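# Lay headset cable across its face, lift by headband

## Task

Route the headset's cable one time over the headset's upward face. A side means one ear cup together with its half of the headband. The cable must enter across the outer edge of one side, run almost straight at about mid-height and close against the headset, and exit across the outer edge of the opposite side. No other cable may lie over it, except where the cable comes out of its ear cup. Beyond this crossing, toward the free end, leave a length of cable lying clear of the headset that could loop around it once more with about a hand's width left over. Finish with the left gripper commanded fully shut and gripping only the headband. The headset must hang roughly level with one face up, and its lowest point must be at least about a hand's length above the table. Only the cable may touch the headset, the left arm must not touch the cable, and neither headset nor cable may extend beyond the table edge. Once everything has settled, say that you are done. Apart from this required hold, anything that stays in place only because the robot is holding it does not count as achieved.

## Robot and tools

Robot: two 6-joint arms, left_arm and right_arm, each with a parallel two-finger gripper. These are only names, not image sides. Scene frame: origin on the table top midway between the arms, +x pointing out over the table, +z up, left_arm on the +y side. Arm bases: left_arm at (-0.044, +0.318, 0) m with quat_wxyz (+0.998, 0, 0, +0.060); right_arm at (-0.008, -0.272, 0) m with quat_wxyz (+0.998, 0, 0, -0.055). The fingers point along the gripper's +z axis and close along its y axis. end_effector_position is the spot between the pads, roughly 1 cm short of the fingertips.

execute_actions takes one argument, actions, holding zero or one item. An empty list ([]) commands nothing and just reports the state. A motion item is {"rows": [[...]], "steps": n}. Rows are 1 to 15, steps are 1 to 15 (15 if omitted), and each step lasts 1/30 s. Each row drives one step, and the final row repeats until the step count is reached. A wait item is {"steps": n} with n up to 300. It sends nothing new and returns once n steps have elapsed since the previous result; your writing time counts toward them. The optional pictures boolean turns the camera images on or off; they come by default. A refused call moves nothing.

Every row is a single flat list of 14 numbers covering both arms, even if one arm stays still. The order is left_arm waist, shoulder, elbow, wrist pitch, wrist yaw, wrist roll, gripper, then the same seven for right_arm. The six joint values are absolute target angles in radians, in the same form as the Joint positions block. They are not offsets. Stated ranges per arm:
- waist -2.618 to 3.054
- shoulder 0.000 to 3.142
- elbow 0.000 to 3.142
- wrist pitch -1.571 to 1.571
- wrist yaw -1.571 to 1.571
- wrist roll -2.094 to 2.094

Real ends may sit up to 0.036 rad either side of these. A target more than 0.036 rad beyond a range end, and also further out than the current angle, gets the call refused. A target merely past the real end is clipped there, and the result prints "joint sent to its limit" (possibly about an earlier action). The gripper value is a unitless command from -1 (closed) to +1 (fully open).

Motion limits: friction can leave a joint up to about 0.031 rad from its target, and smaller changes may not move it. Each step, the target sent to a joint stays within a fixed lead of its measured angle: waist 0.202, shoulder 0.258, elbow 0.238, wrist pitch 0.573, wrist yaw and roll 0.522 rad. If the targets would move the hand more than 70 mm from where it is, they are scaled back. Distant goals therefore take several calls. Arms keep heading to the last row sent while you think or wait, until they are nearly still or a step is HELD.

Gripping: grip_measured is the motor position on the same -1..+1 scale. The pads meet near -0.94, and each millimetre of object width adds about 0.0208. Each gripper carries its own fixed bias of up to about 0.02. Commanding below the reading for an object's width squeezes harder, up to about 50-62 N per pad, with less on parts under about 5 mm thick. Keep resending the closing value to keep holding. The Joint positions block lists six angles plus the opening in metres: 0.093 when fully open, 0.000 when closed. Against a rigid object it can sit up to about 12 mm below the object's width. Joint velocities are listed the same way.

Result lines: the state line gives each gripper's position (m) and quat_wxyz in the scene frame; these can be off, more so at long reach. "joint command not followed" means a clearance check altered or blocked joint targets on some steps. HELD marks steps where a row was not fully sent. MOTOR HOT appears from 75 °C. At 90 °C that arm pauses for 10 s, and at 100 °C it loses hold and drops; both are reported as OVER-TEMPERATURE FAULT. Limit long loaded holds.

zoom_image: camera (cam_head_left, cam_head_right, cam_high, cam_low, cam_left_wrist, cam_right_wrist; each 504x504) and region [x0, y0, x1, y1] in pixels, with the top-left at (0,0), at most 504x504.

Avoid: knocking anything off the table, arms colliding or pressing on each other, dropping or slamming the headset, and hard shoves. Random brief tugs may hit held or loose items. Before finishing, confirm the left grip is at -1 on the headband only and the scene is still.

Each tool is called after ">>>" as name([rows], argument=value, ...), one row to a line, values as JSON.

## Session

>>> execute_actions(actions=[])

Scene clock: 0.00 s of 5400.00 s.
left_arm: end_effector_position=(+0.0716, +0.0387, +0.1102) grip_measured=+1.000 end_effector_quat_wxyz=(-0.083, -0.301, +0.946, -0.085) | right_arm: end_effector_position=(+0.3518, -0.2667, +0.2411) grip_measured=+0.989 end_effector_quat_wxyz=(+0.533, +0.437, +0.587, +0.424)
Joint positions: left_arm=[-1.189  1.564  1.203 -1.074  0.195 -1.7    0.093] | right_arm=[ 0.109  1.001  0.449  0.482 -0.034  1.309  0.093]
Joint velocities: left_arm=[ 0.017  0.017 -0.002 -0.11  -0.037 -0.037  0.   ] | right_arm=[ 0.012 -0.002 -0.002  0.007 -0.007  0.051 -0.001]
Motor temperatures (°C, as the motors report them): left_arm=[25 33 32 28 26 27] | right_arm=[28 32 31 25 27 27]

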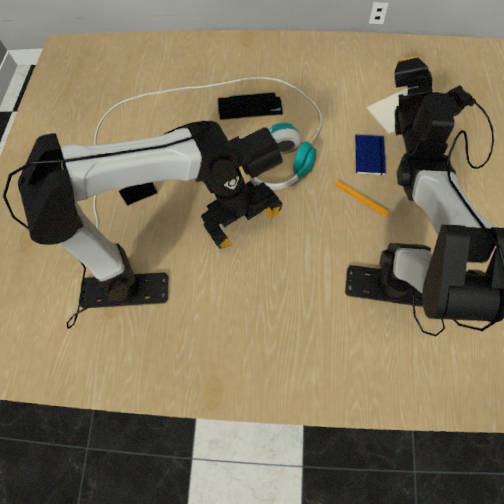

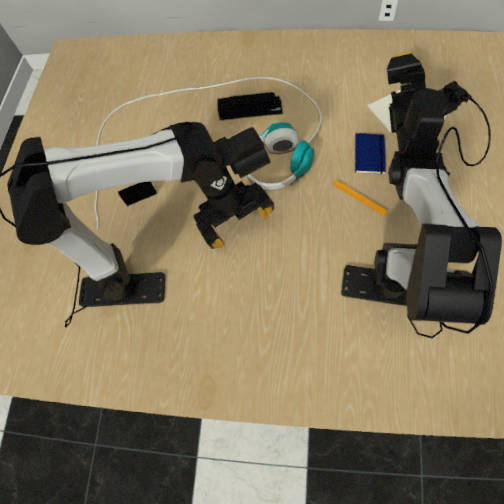

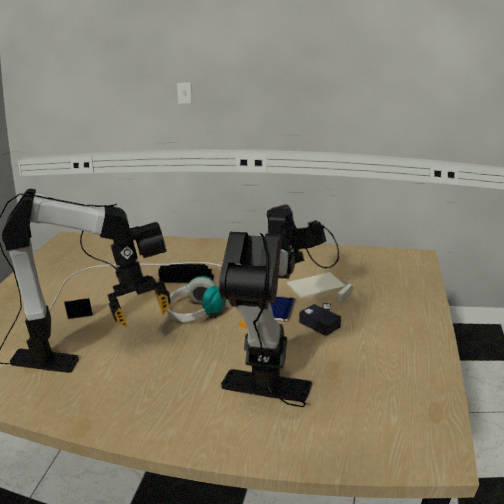

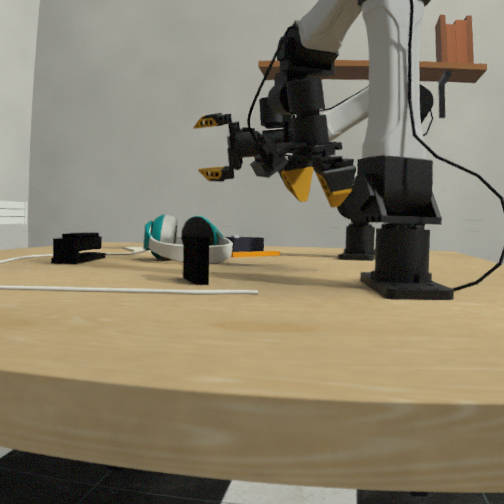

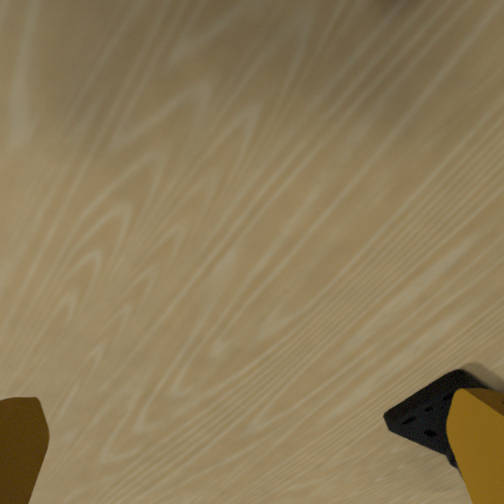

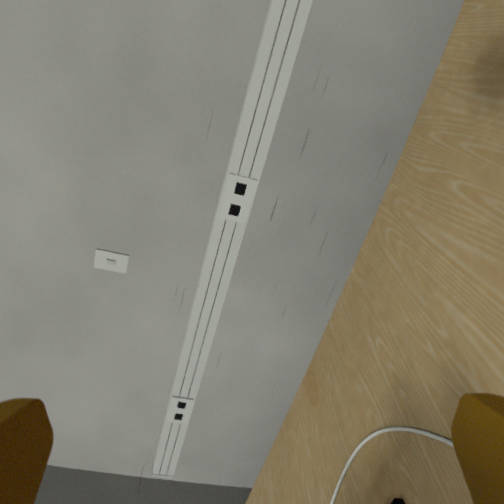

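>>> execute_actions([
  {"rows":[[-0.6,1.5,1.4,-1.4,0,-0.5,0.2,-0.4,1.0,0.9,-1.2,0,0,0.2]]},
], pictures=false)

>>> execute_actions([
  {"rows":[[0.19,2.0,1.7,-1.27,0,0.3,0.2,-0.4,1.0,0.9,-1.2,0,0,0.2]]},
], pictures=false)

>>> execute_actions([
  {"steps":30},
])

Scene clock: 15.43 s of 5400.00 s.
left_arm: end_effector_position=(+0.1990, +0.1919, +0.1645) grip_measured=+0.201 end_effector_quat_wxyz=(+0.034, -0.074, +0.996, -0.026) | right_arm: end_effector_position=(+0.2376, -0.4069, +0.1871) grip_measured=+0.203 end_effector_quat_wxyz=(+0.334, +0.326, +0.883, -0.052)
Joint positions: left_arm=[-0.593  1.508  1.383 -1.362  0.01  -0.622  0.055] | right_arm=[-0.391  0.996  0.911 -0.797  0.005  0.206  0.055]
Joint velocities: left_arm=[ 0.002  0.007 -0.012 -0.139 -0.066  0.828  0.001] | right_arm=[ 0.012 -0.002  0.007 -2.249 -0.066 -1.062  0.   ]
Motor temperatures (°C, as the motors report them): left_arm=[25 34 34 28 26 27] | right_arm=[28 31 33 30 27 27]
Steps of this call (steps 1 to 90: nothing new was sent; then 11.93 s passed at rest; steps 91 to 105: all 15 steps of this action). Readings (joint positions):
91: left_arm=[-1.176 1.564 1.219 -1.101 0.187 -1.650] | right_arm=[0.084 1.001 0.483 0.399 -0.045 1.238]
92: left_arm=[-1.142 1.565 1.248 -1.149 0.169 -1.577] | right_arm=[0.025 1.007 0.550 0.266 -0.046 1.140]
94: left_arm=[-1.039 1.550 1.311 -1.211 0.128 -1.422] | right_arm=[-0.119 1.010 0.700 0.037 -0.033 0.945]
98: left_arm=[-0.773 1.512 1.379 -1.286 0.064 -1.045] | right_arm=[-0.362 1.001 0.902 -0.287 -0.003 0.589]
105: the state above

Scene clock: 15.93 s of 5400.00 s.
left_arm: end_effector_position=(+0.3180, +0.3990, +0.0753) grip_measured=+0.201 end_effector_quat_wxyz=(-0.031, -0.016, +0.999, -0.012) | right_arm: end_effector_position=(+0.1665, -0.3679, +0.1430) grip_measured=+0.203 end_effector_quat_wxyz=(+0.147, +0.252, +0.956, -0.039)
Joint positions: left_arm=[ 0.104  2.032  1.661 -1.267  0.011  0.193  0.055] | right_arm=[-0.391  0.996  0.911 -1.18   0.005  0.013  0.055]
Joint velocities: left_arm=[ 1.619  0.007 -0.012  0.051 -0.11   0.696  0.001] | right_arm=[-0.002 -0.002 -0.002 -0.051 -0.081 -0.066 -0.001]
Motor temperatures (°C, as the motors report them): left_arm=[25 34 34 28 26 27] | right_arm=[28 31 33 30 27 27]
Steps of this call (steps 1 to 15: all 15 steps of this action). Readings (joint positions):
1: left_arm=[-0.579 1.527 1.405 -1.380 0.016 -0.564] | right_arm=[-0.391 0.996 0.911 -0.872 0.005 0.168]
2: left_arm=[-0.545 1.569 1.457 -1.390 0.018 -0.496] | right_arm=[-0.391 0.996 0.911 -0.940 0.005 0.135]
4: left_arm=[-0.460 1.674 1.559 -1.361 0.018 -0.366] | right_arm=[-0.391 0.996 0.911 -1.040 0.005 0.088]
8: left_arm=[-0.289 1.879 1.655 -1.299 0.017 -0.101] | right_arm=[-0.391 0.996 0.911 -1.135 0.005 0.039]
15: the state above

Scene clock: 16.93 s of 5400.00 s.
left_arm: end_effector_position=(+0.3115, +0.4361, +0.0840) grip_measured=+0.201 end_effector_quat_wxyz=(-0.019, -0.011, +1.000, -0.002) | right_arm: end_effector_position=(+0.1648, -0.3670, +0.1424) grip_measured=+0.203 end_effector_quat_wxyz=(+0.143, +0.248, +0.957, -0.039)
Joint positions: left_arm=[ 0.196  2.015  1.672 -1.267 -0.007  0.294  0.055] | right_arm=[-0.391  0.996  0.911 -1.188  0.005  0.006  0.055]
Joint velocities: left_arm=[ 0.002  0.012 -0.007 -0.037 -0.022  0.007 -0.001] | right_arm=[ 0.007  0.002 -0.012  0.007  0.022 -0.051 -0.   ]
Motor temperatures (°C, as the motors report them): left_arm=[25 35 34 28 26 27] | right_arm=[28 31 33 30 27 27]
Steps of this call (steps 1 to 30: the robot went on to your last target). Readings (joint positions):
1: left_arm=[0.155 2.030 1.664 -1.267 0.007 0.213] | right_arm=[-0.391 0.996 0.911 -1.181 0.005 0.012]
2: left_arm=[0.194 2.028 1.667 -1.267 0.001 0.228] | right_arm=[-0.391 0.996 0.911 -1.183 0.005 0.010]
4: left_arm=[0.226 2.021 1.671 -1.267 -0.008 0.250] | right_arm=[-0.391 0.996 0.911 -1.185 0.005 0.009]
8: left_arm=[0.205 2.015 1.672 -1.267 -0.008 0.276] | right_arm=[-0.391 0.996 0.911 -1.187 0.005 0.007]
30: the state above
All arms were judged still, so your last target was given up. Only a new action makes them travel on or press farther. Fingers that are still opening or closing keep moving.

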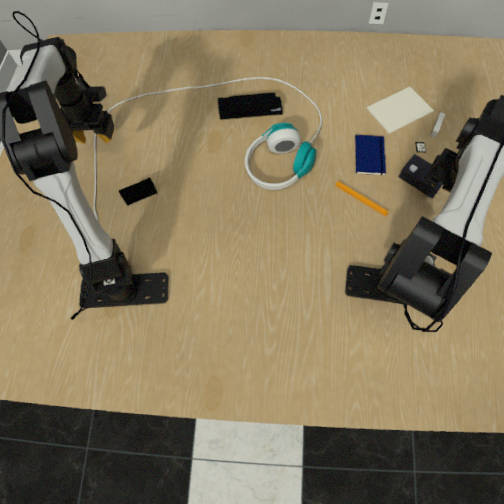

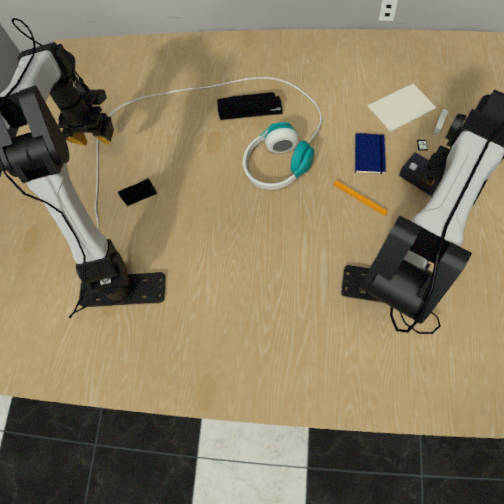

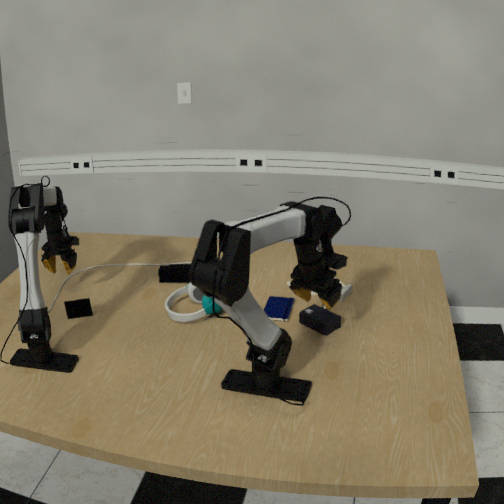

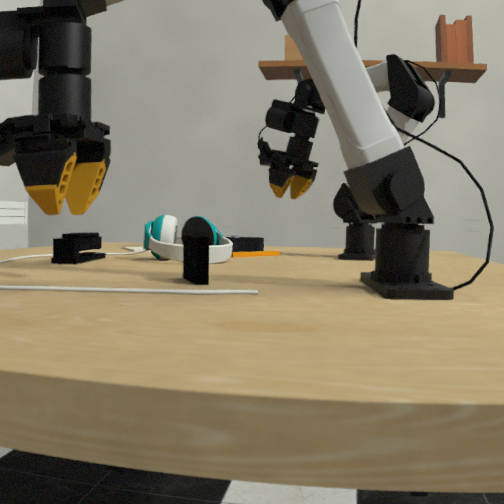

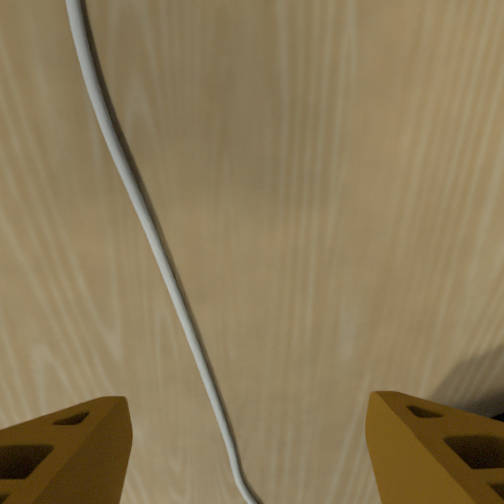

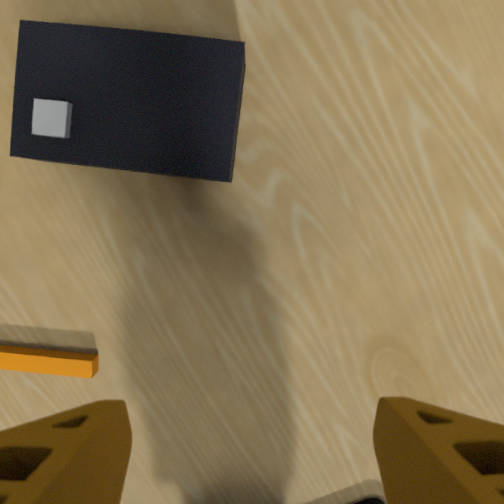

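>>> execute_actions([
  {"rows":[[0.3,2.03,1.65,-1.2,0,0.12,0.3,-0.4,1.0,0.9,-1.2,0,0,0.2],[0.3,2.03,1.65,-1.2,0,0.12,0.3,-0.4,1.0,0.9,-1.2,0,0,0.2],[0.3,2.03,1.65,-1.2,0,0.12,0.3,-0.4,1.0,0.9,-1.2,0,0,0.2],[0.3,2.03,1.65,-1.2,0,0.12,0.3,-0.4,1.0,0.9,-1.2,0,0,0.2],[0.3,2.12,1.515,-0.96,0,0.12,0.3,-0.4,1.0,0.9,-1.2,0,0,0.2]]},
], pictures=false)

>>> execute_actions([
  {"steps":12},
], pictures=false)

>>> execute_actions([
  {"rows":[[0.3,2.12,1.515,-0.96,0,0.12,-1,-0.4,1.0,0.9,-1.2,0,0,0.2]]},
], pictures=false)

>>> execute_actions([
  {"rows":[[0.3,2.0,1.85,-1.35,0,0,-1,-0.4,1.0,0.9,-1.2,0,0,0.2]]},
])

Scene clock: 28.70 s of 5400.00 s.
left_arm: end_effector_position=(+0.3120, +0.4797, +0.0117) grip_measured=+0.298 end_effector_quat_wxyz=(-0.008, -0.145, +0.989, -0.001) | right_arm: end_effector_position=(+0.1647, -0.3670, +0.1424) grip_measured=+0.203 end_effector_quat_wxyz=(+0.143, +0.248, +0.957, -0.039)
Joint positions: left_arm=[ 0.304  2.118  1.534 -1.002 -0.003  0.132  0.06 ] | right_arm=[-0.391  0.996  0.911 -1.188  0.005  0.006  0.055]
Joint velocities: left_arm=[ 0.012 -0.002 -0.007  0.154 -0.037 -0.11  -0.001] | right_arm=[-0.007 -0.012 -0.027  0.007  0.007 -0.037 -0.   ]
Motor temperatures (°C, as the motors report them): left_arm=[25 38 35 28 26 27] | right_arm=[28 31 34 28 27 27]
Steps of this call (steps 1 to 90: nothing new was sent; then 8.27 s passed at rest; steps 91 to 105: all 15 steps of this action). Readings (joint positions):
91: left_arm=[0.204 2.015 1.672 -1.264 -0.004 0.272] | right_arm=[-0.391 0.996 0.911 -1.188 0.005 0.006]
92: left_arm=[0.218 2.015 1.672 -1.256 0.000 0.244] | right_arm=[-0.391 0.996 0.911 -1.188 0.005 0.006]
94: left_arm=[0.264 2.015 1.672 -1.240 0.001 0.201] | right_arm=[-0.391 0.996 0.911 -1.188 0.005 0.006]
98: left_arm=[0.307 2.063 1.579 -1.087 -0.001 0.156] | right_arm=[-0.391 0.996 0.911 -1.188 0.005 0.006]
105: the state above

Scene clock: 29.10 s of 5400.00 s.
left_arm: end_effector_position=(+0.3167, +0.4818, +0.0117) grip_measured=+0.298 end_effector_quat_wxyz=(+0.003, -0.148, +0.989, +0.002) | right_arm: end_effector_position=(+0.1647, -0.3670, +0.1424) grip_measured=+0.203 end_effector_quat_wxyz=(+0.143, +0.248, +0.957, -0.039)
Joint positions: left_arm=[ 0.304  2.118  1.534 -0.981 -0.003  0.126  0.06 ] | right_arm=[-0.391  0.996  0.911 -1.188  0.005  0.006  0.055]
Joint velocities: left_arm=[ 0.007 -0.017 -0.012 -0.051 -0.007 -0.022  0.   ] | right_arm=[-0.007 -0.012 -0.022 -0.037  0.051 -0.051 -0.001]
Motor temperatures (°C, as the motors report them): left_arm=[25 39 35 28 26 27] | right_arm=[28 31 34 28 27 27]
Steps of this call (steps 1 to 12: the robot went on to your last target). Readings (joint positions):
1: left_arm=[0.304 2.118 1.534 -0.998 -0.003 0.131] | right_arm=[-0.391 0.996 0.911 -1.188 0.005 0.006]
2: left_arm=[0.304 2.118 1.534 -0.994 -0.003 0.130] | right_arm=[-0.391 0.996 0.911 -1.188 0.005 0.006]
4: left_arm=[0.304 2.118 1.534 -0.987 -0.003 0.128] | right_arm=[-0.391 0.996 0.911 -1.188 0.005 0.006]
8: left_arm=[0.304 2.118 1.534 -0.982 -0.003 0.127] | right_arm=[-0.391 0.996 0.911 -1.188 0.005 0.006]
12: the state above

Scene clock: 29.60 s of 5400.00 s.
left_arm: end_effector_position=(+0.3173, +0.4821, +0.0117) grip_measured=-0.980 end_effector_quat_wxyz=(+0.004, -0.148, +0.989, +0.003) | right_arm: end_effector_position=(+0.1647, -0.3670, +0.1424) grip_measured=+0.203 end_effector_quat_wxyz=(+0.143, +0.248, +0.957, -0.039)
Joint positions: left_arm=[ 0.304  2.118  1.534 -0.979 -0.003  0.125  0.   ] | right_arm=[-0.391  0.996  0.911 -1.188  0.005  0.006  0.055]
Joint velocities: left_arm=[ 0.007  0.002 -0.017  0.007  0.022  0.095  0.   ] | right_arm=[-0.002 -0.012 -0.017  0.11  -0.007 -0.022 -0.   ]
Motor temperatures (°C, as the motors report them): left_arm=[25 39 35 28 26 27] | right_arm=[28 31 34 28 27 27]
Steps of this call (steps 1 to 15: all 15 steps of this action). Readings (joint positions):
1: left_arm=[0.304 2.118 1.534 -0.981 -0.003 0.126] | right_arm=[-0.391 0.996 0.911 -1.188 0.005 0.006]
2: left_arm=[0.304 2.118 1.534 -0.981 -0.003 0.126] | right_arm=[-0.391 0.996 0.911 -1.188 0.005 0.006]
4: left_arm=[0.304 2.118 1.534 -0.980 -0.003 0.125] | right_arm=[-0.391 0.996 0.911 -1.188 0.005 0.006]
8: left_arm=[0.304 2.118 1.534 -0.979 -0.003 0.125] | right_arm=[-0.391 0.996 0.911 -1.188 0.005 0.006]
15: the state above

Scene clock: 30.10 s of 5400.00 s.
left_arm: end_effector_position=(+0.3258, +0.4859, +0.1395) grip_measured=-0.980 end_effector_quat_wxyz=(+0.058, -0.204, +0.977, +0.015) | right_arm: end_effector_position=(+0.1647, -0.3670, +0.1424) grip_measured=+0.203 end_effector_quat_wxyz=(+0.143, +0.248, +0.957, -0.039)
Joint positions: left_arm=[ 0.304  1.985  1.844 -1.309 -0.003  0.012  0.   ] | right_arm=[-0.391  0.996  0.911 -1.188  0.005  0.006  0.055]
Joint velocities: left_arm=[-0.007  0.139 -0.007 -0.168 -0.007 -0.051  0.   ] | right_arm=[-0.007 -0.012 -0.007  0.022 -0.037 -0.037  0.   ]
Motor temperatures (°C, as the motors report them): left_arm=[25 39 36 28 26 27] | right_arm=[28 31 34 28 27 27]
Steps of this call (steps 1 to 15: all 15 steps of this action). Readings (joint positions):
1: left_arm=[0.304 2.116 1.554 -1.010 -0.003 0.114] | right_arm=[-0.391 0.996 0.911 -1.188 0.005 0.006]
2: left_arm=[0.304 2.116 1.588 -1.065 -0.003 0.100] | right_arm=[-0.391 0.996 0.911 -1.188 0.005 0.006]
4: left_arm=[0.304 2.095 1.672 -1.142 -0.003 0.077] | right_arm=[-0.391 0.996 0.911 -1.188 0.005 0.006]
8: left_arm=[0.304 2.017 1.817 -1.232 -0.003 0.036] | right_arm=[-0.391 0.996 0.911 -1.188 0.005 0.006]
15: the state above

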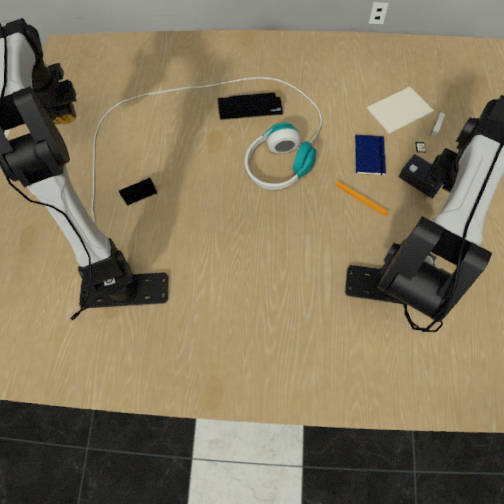

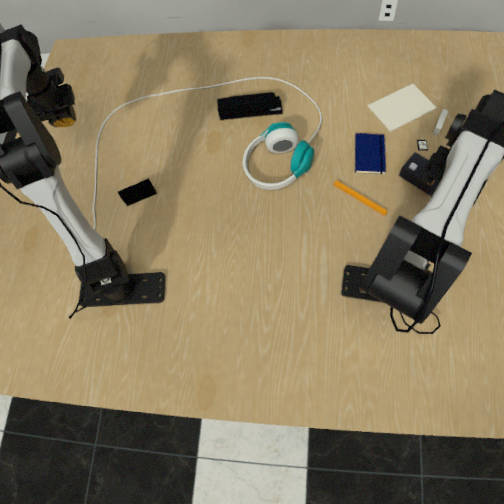

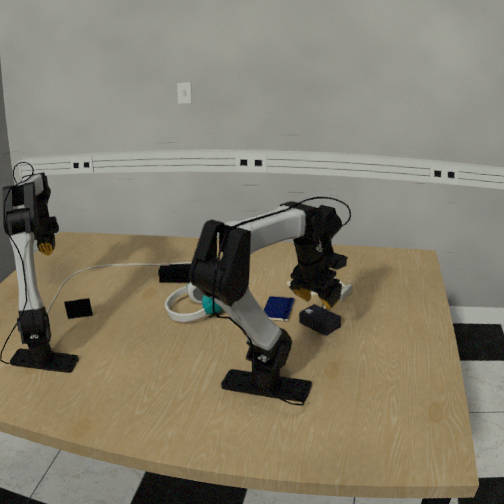

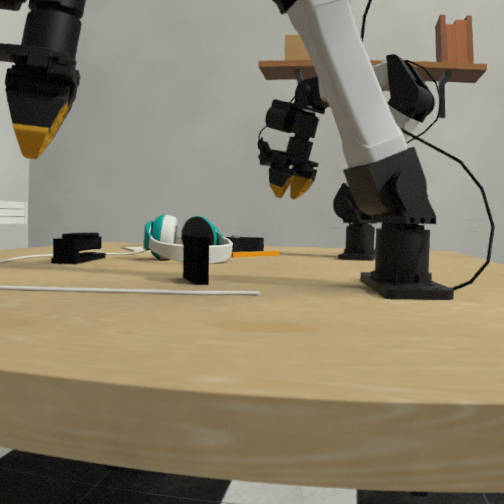

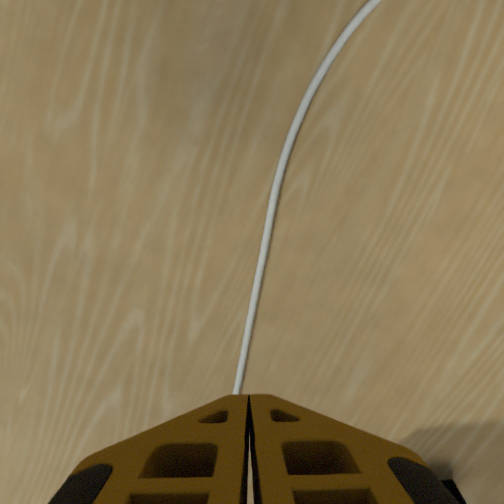

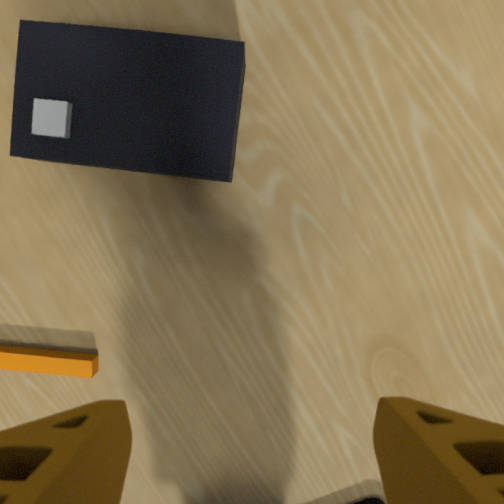

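Go lower.

>>> execute_actions([
  {"rows":[[0.28,2.08,1.6,-1.07,0,0.15,0.1,-0.4,1.0,0.9,-1.2,0,0,0.2]]},
], pictures=false)

>>> execute_actions([
  {"rows":[[0.28,2.14,1.51,-0.94,0,0.15,0.1,-0.4,1.0,0.9,-1.2,0,0,0.2]]},
], pictures=false)

>>> execute_actions([
  {"rows":[[0.28,2.14,1.51,-0.94,0,0.15,-1,-0.4,1.0,0.9,-1.2,0,0,0.2]]},
], pictures=false)

>>> execute_actions([
  {"rows":[[0.28,2.0,1.85,-1.35,0,0,-1,-0.4,1.0,0.9,-1.2,0,0,0.2]]},
])

Scene clock: 38.57 s of 5400.00 s.
left_arm: end_effector_position=(+0.3141, +0.4747, +0.0365) grip_measured=+0.098 end_effector_quat_wxyz=(-0.011, -0.135, +0.991, -0.002) | right_arm: end_effector_position=(+0.1647, -0.3670, +0.1424) grip_measured=+0.203 end_effector_quat_wxyz=(+0.143, +0.248, +0.957, -0.039)
Joint positions: left_arm=[ 0.29   2.096  1.604 -1.101 -0.003  0.139  0.05 ] | right_arm=[-0.391  0.996  0.911 -1.188  0.005  0.006  0.055]
Joint velocities: left_arm=[ 0.007 -0.042  0.012  0.051 -0.051  0.051 -0.   ] | right_arm=[-0.007 -0.027 -0.017  0.022  0.022 -0.037  0.   ]
Motor temperatures (°C, as the motors report them): left_arm=[25 40 36 28 26 27] | right_arm=[28 31 34 28 27 27]
Steps of this call (steps 1 to 30: the robot went on to your last target; steps 31 to 90: nothing new was sent; then 4.97 s passed at rest; steps 91 to 105: all 15 steps of this action). Readings (joint positions):
91: left_arm=[0.304 1.993 1.821 -1.307 -0.003 0.020] | right_arm=[-0.391 0.996 0.911 -1.188 0.005 0.006]
92: left_arm=[0.303 1.990 1.781 -1.264 -0.003 0.039] | right_arm=[-0.391 0.996 0.911 -1.188 0.005 0.006]
94: left_arm=[0.299 2.015 1.698 -1.201 -0.003 0.073] | right_arm=[-0.391 0.996 0.911 -1.188 0.005 0.006]
98: left_arm=[0.291 2.100 1.612 -1.141 -0.003 0.116] | right_arm=[-0.391 0.996 0.911 -1.188 0.005 0.006]
105: the state above

Scene clock: 39.07 s of 5400.00 s.
left_arm: end_effector_position=(+0.3201, +0.4771, +0.0078) grip_measured=+0.098 end_effector_quat_wxyz=(+0.001, -0.132, +0.991, +0.002) | right_arm: end_effector_position=(+0.1647, -0.3670, +0.1424) grip_measured=+0.203 end_effector_quat_wxyz=(+0.143, +0.248, +0.957, -0.039)
Joint positions: left_arm=[ 0.289  2.13   1.537 -0.974 -0.004  0.144  0.05 ] | right_arm=[-0.391  0.996  0.911 -1.188  0.005  0.006  0.055]
Joint velocities: left_arm=[ 0.007 -0.002 -0.012 -0.022  0.037 -0.022 -0.001] | right_arm=[-0.002 -0.012 -0.012 -0.051 -0.022 -0.007  0.   ]
Motor temperatures (°C, as the motors report them): left_arm=[25 40 36 28 26 27] | right_arm=[28 31 34 28 27 27]
Steps of this call (steps 1 to 15: all 15 steps of this action). Readings (joint positions):
1: left_arm=[0.290 2.096 1.594 -1.082 -0.003 0.140] | right_arm=[-0.391 0.996 0.911 -1.188 0.005 0.006]
2: left_arm=[0.290 2.097 1.579 -1.052 -0.003 0.141] | right_arm=[-0.391 0.996 0.911 -1.188 0.005 0.006]
4: left_arm=[0.290 2.114 1.552 -1.014 -0.003 0.142] | right_arm=[-0.391 0.996 0.911 -1.188 0.005 0.006]
8: left_arm=[0.289 2.128 1.537 -0.985 -0.004 0.144] | right_arm=[-0.391 0.996 0.911 -1.188 0.005 0.006]
15: the state above

Scene clock: 39.57 s of 5400.00 s.
left_arm: end_effector_position=(+0.3223, +0.4781, +0.0078) grip_measured=-0.974 end_effector_quat_wxyz=(+0.006, -0.132, +0.991, +0.004) | right_arm: end_effector_position=(+0.1647, -0.3670, +0.1424) grip_measured=+0.203 end_effector_quat_wxyz=(+0.143, +0.248, +0.957, -0.039)
Joint positions: left_arm=[ 0.289  2.13   1.537 -0.964 -0.004  0.145  0.   ] | right_arm=[-0.391  0.996  0.911 -1.188  0.005  0.006  0.055]
Joint velocities: left_arm=[ 0.002 -0.012  0.002 -0.022  0.037  0.007  0.   ] | right_arm=[-0.002 -0.007 -0.012  0.007 -0.022 -0.037 -0.002]
Motor temperatures (°C, as the motors report them): left_arm=[25 40 36 28 26 27] | right_arm=[28 31 34 28 27 27]
Steps of this call (steps 1 to 15: all 15 steps of this action). Readings (joint positions):
1: left_arm=[0.289 2.130 1.537 -0.974 -0.004 0.144] | right_arm=[-0.391 0.996 0.911 -1.188 0.005 0.006]
2: left_arm=[0.289 2.130 1.537 -0.971 -0.004 0.144] | right_arm=[-0.391 0.996 0.911 -1.188 0.005 0.006]
4: left_arm=[0.289 2.130 1.537 -0.966 -0.004 0.144] | right_arm=[-0.391 0.996 0.911 -1.188 0.005 0.006]
8: left_arm=[0.289 2.130 1.537 -0.964 -0.004 0.145] | right_arm=[-0.391 0.996 0.911 -1.188 0.005 0.006]
15: the state above

Scene clock: 40.07 s of 5400.00 s.
left_arm: end_effector_position=(+0.3286, +0.4808, +0.1401) grip_measured=-0.974 end_effector_quat_wxyz=(+0.060, -0.196, +0.979, +0.015) | right_arm: end_effector_position=(+0.1647, -0.3670, +0.1424) grip_measured=+0.203 end_effector_quat_wxyz=(+0.143, +0.248, +0.957, -0.039)
Joint positions: left_arm=[ 0.289  1.984  1.844 -1.307 -0.004  0.013  0.   ] | right_arm=[-0.391  0.996  0.911 -1.188  0.005  0.006  0.055]
Joint velocities: left_arm=[-0.012  0.125  0.007 -0.242 -0.037 -0.095  0.   ] | right_arm=[-0.012 -0.007  0.002 -0.066  0.007  0.007  0.001]
Motor temperatures (°C, as the motors report them): left_arm=[25 40 36 28 26 27] | right_arm=[28 31 34 28 27 27]
Steps of this call (steps 1 to 15: all 15 steps of this action). Readings (joint positions):
1: left_arm=[0.289 2.128 1.555 -0.995 -0.004 0.133] | right_arm=[-0.391 0.996 0.911 -1.188 0.005 0.006]
2: left_arm=[0.289 2.127 1.588 -1.049 -0.004 0.117] | right_arm=[-0.391 0.996 0.911 -1.188 0.005 0.006]
4: left_arm=[0.289 2.103 1.666 -1.127 -0.004 0.090] | right_arm=[-0.391 0.996 0.911 -1.188 0.005 0.006]
8: left_arm=[0.289 2.023 1.813 -1.225 -0.004 0.043] | right_arm=[-0.391 0.996 0.911 -1.188 0.005 0.006]
15: the state above

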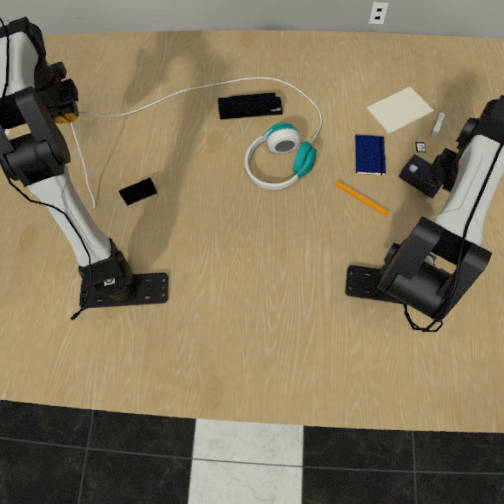

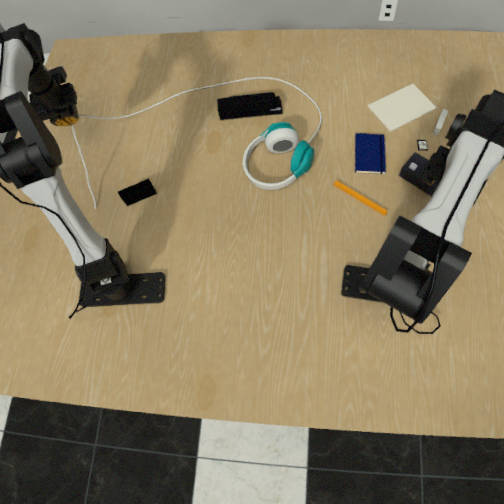

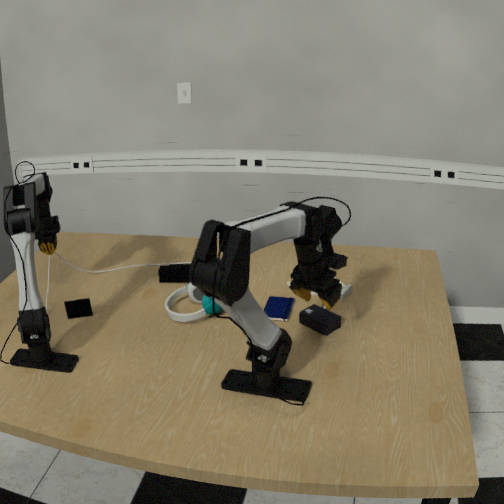

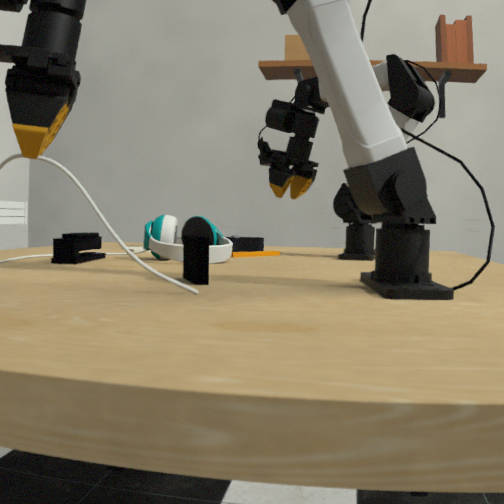

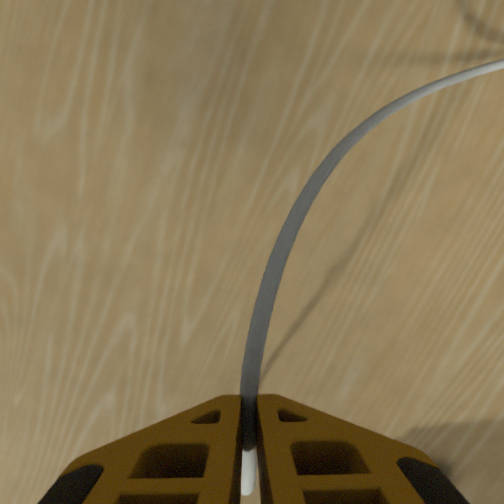

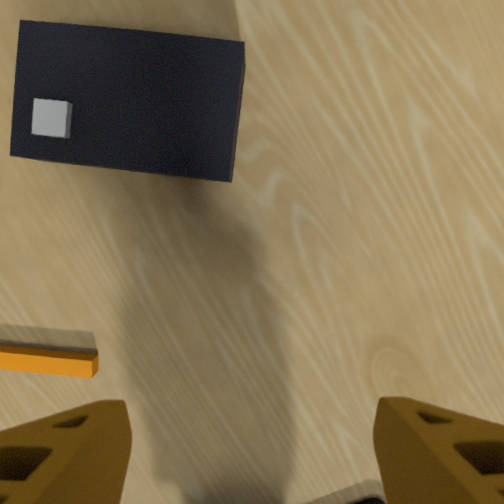

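>>> execute_actions([
  {"rows":[[0.2,1.9,2.4,-0.8,0,1.2,-1,-0.4,1.0,0.9,-1.2,0,0,0.2]]},
], pictures=false)

>>> execute_actions([
  {"steps":30},
])

Scene clock: 48.50 s of 5400.00 s.
left_arm: end_effector_position=(+0.4492, +0.4958, +0.3358) grip_measured=-0.974 end_effector_quat_wxyz=(+0.377, +0.149, +0.889, +0.213) | right_arm: end_effector_position=(+0.1647, -0.3670, +0.1424) grip_measured=+0.203 end_effector_quat_wxyz=(+0.143, +0.248, +0.957, -0.039)
Joint positions: left_arm=[ 0.224  1.952  2.246 -0.968 -0.004  0.677  0.   ] | right_arm=[-0.391  0.996  0.911 -1.188  0.005  0.006  0.055]
Joint velocities: left_arm=[-0.051 -0.09   0.901  0.593 -0.037  1.751  0.   ] | right_arm=[ 0.007  0.007 -0.002  0.022 -0.022 -0.095 -0.   ]
Motor temperatures (°C, as the motors report them): left_arm=[25 41 36 28 26 27] | right_arm=[28 30 34 27 27 27]
Steps of this call (steps 1 to 30: the robot went on to your last target; steps 31 to 90: nothing new was sent; then 4.93 s passed at rest; steps 91 to 105: all 15 steps of this action). Readings (joint positions):
91: left_arm=[0.287 1.994 1.851 -1.323 -0.004 0.035] | right_arm=[-0.391 0.996 0.911 -1.188 0.005 0.006]
92: left_arm=[0.284 1.994 1.866 -1.295 -0.004 0.075] | right_arm=[-0.391 0.996 0.911 -1.188 0.005 0.006]
94: left_arm=[0.270 1.990 1.912 -1.228 -0.004 0.157] | right_arm=[-0.391 0.996 0.911 -1.188 0.005 0.006]
98: left_arm=[0.244 1.975 2.021 -1.110 -0.004 0.331] | right_arm=[-0.391 0.996 0.911 -1.188 0.005 0.006]
105: the state above

Scene clock: 49.50 s of 5400.00 s.
left_arm: end_effector_position=(+0.4480, +0.4874, +0.4552) grip_measured=-0.974 end_effector_quat_wxyz=(+0.421, +0.340, +0.738, +0.404) | right_arm: end_effector_position=(+0.1647, -0.3670, +0.1424) grip_measured=+0.203 end_effector_quat_wxyz=(+0.143, +0.248, +0.957, -0.039)
Joint positions: left_arm=[ 0.21   1.892  2.385 -0.818 -0.004  1.195  0.   ] | right_arm=[-0.391  0.996  0.911 -1.188  0.005  0.006  0.055]
Joint velocities: left_arm=[ 0.017 -0.007 -0.012 -0.051  0.007  0.095  0.   ] | right_arm=[-0.012 -0.007  0.022 -0.007  0.007  0.081  0.   ]
Motor temperatures (°C, as the motors report them): left_arm=[25 41 36 29 26 27] | right_arm=[28 30 34 27 27 27]
Steps of this call (steps 1 to 30: the robot went on to your last target). Readings (joint positions):
1: left_arm=[0.223 1.947 2.276 -0.949 -0.004 0.743] | right_arm=[-0.391 0.996 0.911 -1.188 0.005 0.006]
2: left_arm=[0.221 1.941 2.303 -0.930 -0.004 0.812] | right_arm=[-0.391 0.996 0.911 -1.188 0.005 0.006]
4: left_arm=[0.217 1.926 2.349 -0.889 -0.004 0.944] | right_arm=[-0.391 0.996 0.911 -1.188 0.005 0.006]
8: left_arm=[0.210 1.893 2.383 -0.833 -0.004 1.093] | right_arm=[-0.391 0.996 0.911 -1.188 0.005 0.006]
30: the state above

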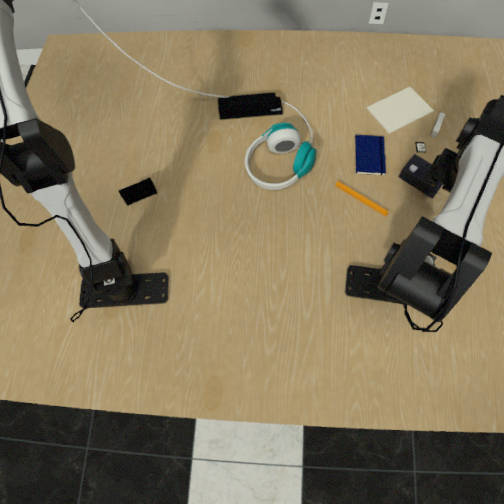

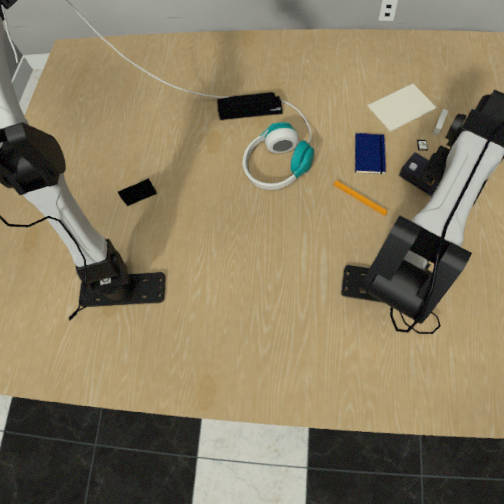

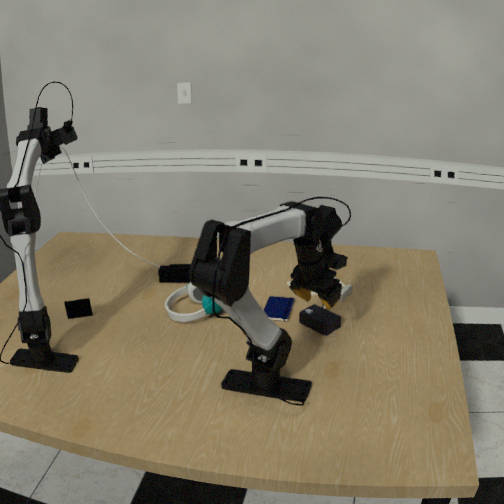

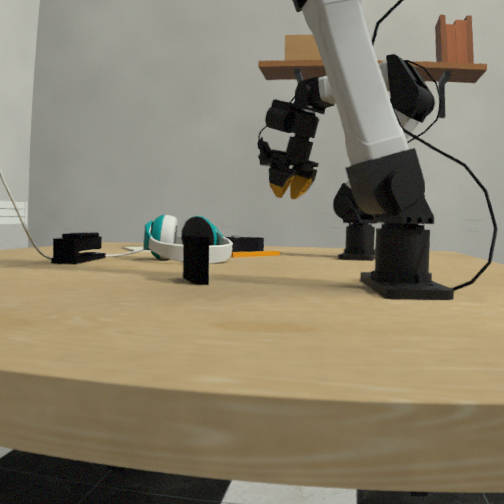

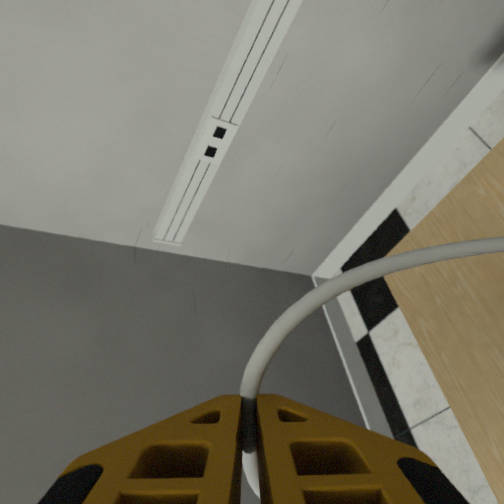

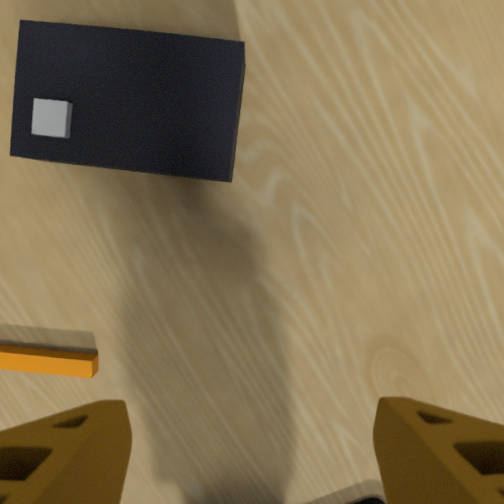

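>>> execute_actions([
  {"rows":[[-0.05,2.0,2.7,-0.4,0,1.5,-1,-0.4,1.0,0.9,-1.2,0,0,0.2]]},
], pictures=false)

>>> execute_actions([
  {"steps":25},
])

Scene clock: 59.73 s of 5400.00 s.
left_arm: end_effector_position=(+0.4722, +0.3517, +0.6106) grip_measured=-0.974 end_effector_quat_wxyz=(+0.565, +0.401, +0.473, +0.544) | right_arm: end_effector_position=(+0.1647, -0.3670, +0.1424) grip_measured=+0.203 end_effector_quat_wxyz=(+0.143, +0.248, +0.957, -0.039)
Joint positions: left_arm=[-0.055  1.998  2.68  -0.45   0.001  1.469  0.   ] | right_arm=[-0.391  0.996  0.911 -1.188  0.005  0.006  0.055]
Joint velocities: left_arm=[-0.022 -0.012  0.046  0.344 -0.037  0.168  0.   ] | right_arm=[ 0.002 -0.002 -0.007  0.037  0.022  0.007 -0.   ]
Motor temperatures (°C, as the motors report them): left_arm=[25 42 37 32 26 27] | right_arm=[28 30 35 27 27 27]
Steps of this call (steps 1 to 15: the robot went on to your last target; steps 16 to 240: nothing new was sent; then 1.73 s passed at rest; steps 241 to 255: all 15 steps of this action). Readings (joint positions):
241: left_arm=[0.201 1.900 2.401 -0.812 -0.008 1.216] | right_arm=[-0.391 0.996 0.911 -1.188 0.005 0.006]
242: left_arm=[0.185 1.919 2.433 -0.784 -0.012 1.244] | right_arm=[-0.391 0.996 0.911 -1.188 0.005 0.006]
244: left_arm=[0.131 1.953 2.494 -0.723 -0.012 1.289] | right_arm=[-0.391 0.996 0.911 -1.188 0.005 0.006]
248: left_arm=[0.012 1.993 2.597 -0.614 -0.010 1.373] | right_arm=[-0.391 0.996 0.911 -1.188 0.005 0.006]
255: the state above

Scene clock: 60.57 s of 5400.00 s.
left_arm: end_effector_position=(+0.4706, +0.3516, +0.6160) grip_measured=-0.974 end_effector_quat_wxyz=(+0.563, +0.401, +0.461, +0.556) | right_arm: end_effector_position=(+0.1647, -0.3670, +0.1424) grip_measured=+0.203 end_effector_quat_wxyz=(+0.143, +0.248, +0.957, -0.039)
Joint positions: left_arm=[-0.055  1.998  2.68  -0.428  0.001  1.495  0.   ] | right_arm=[-0.391  0.996  0.911 -1.188  0.005  0.006  0.055]
Joint velocities: left_arm=[ 0.007 -0.002  0.007  0.037  0.051 -0.037  0.   ] | right_arm=[-0.002 -0.012  0.002 -0.022 -0.022 -0.037  0.   ]
Motor temperatures (°C, as the motors report them): left_arm=[25 42 37 33 26 27] | right_arm=[28 30 35 27 27 27]
Steps of this call (steps 1 to 25: the robot went on to your last target). Readings (joint positions):
1: left_arm=[-0.055 1.998 2.680 -0.440 0.001 1.474] | right_arm=[-0.391 0.996 0.911 -1.188 0.005 0.006]
2: left_arm=[-0.055 1.998 2.680 -0.434 0.001 1.478] | right_arm=[-0.391 0.996 0.911 -1.188 0.005 0.006]
4: left_arm=[-0.055 1.998 2.680 -0.433 0.001 1.484] | right_arm=[-0.391 0.996 0.911 -1.188 0.005 0.006]
8: left_arm=[-0.055 1.998 2.680 -0.430 0.001 1.491] | right_arm=[-0.391 0.996 0.911 -1.188 0.005 0.006]
25: the state above

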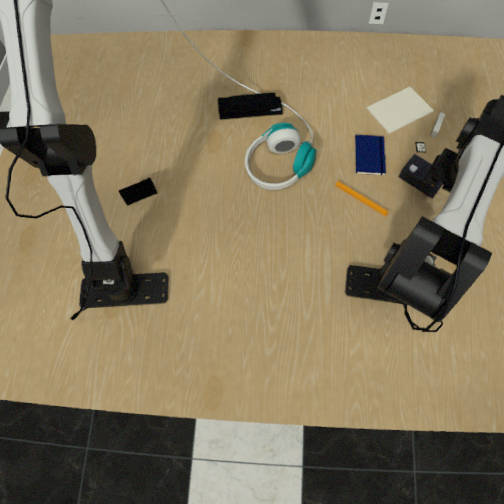

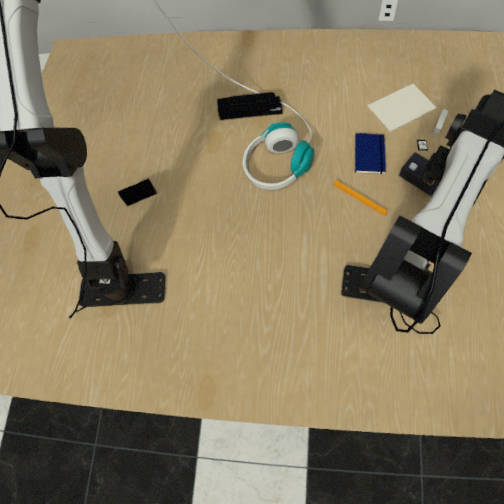

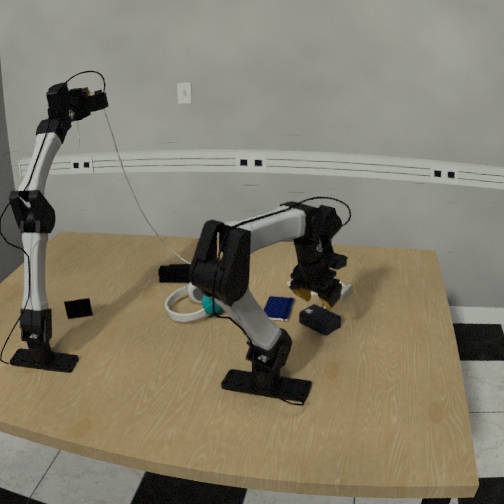

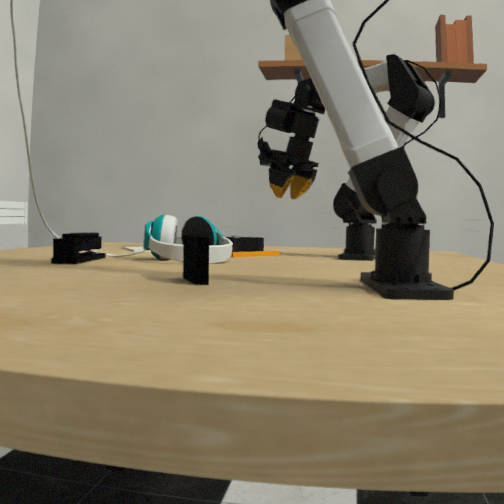

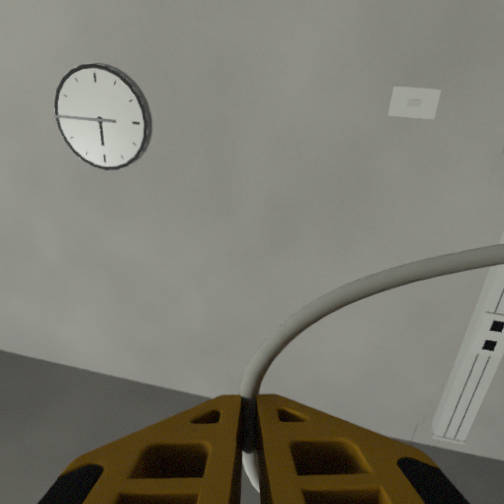

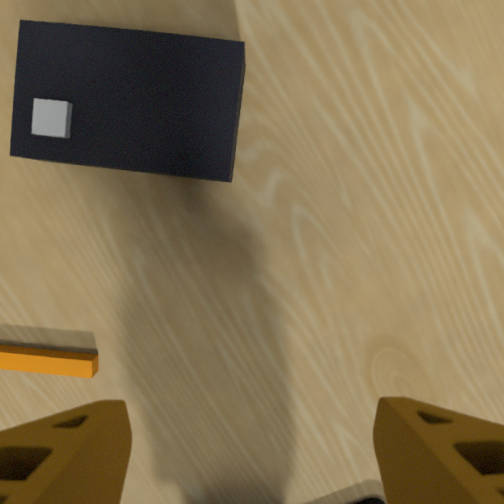

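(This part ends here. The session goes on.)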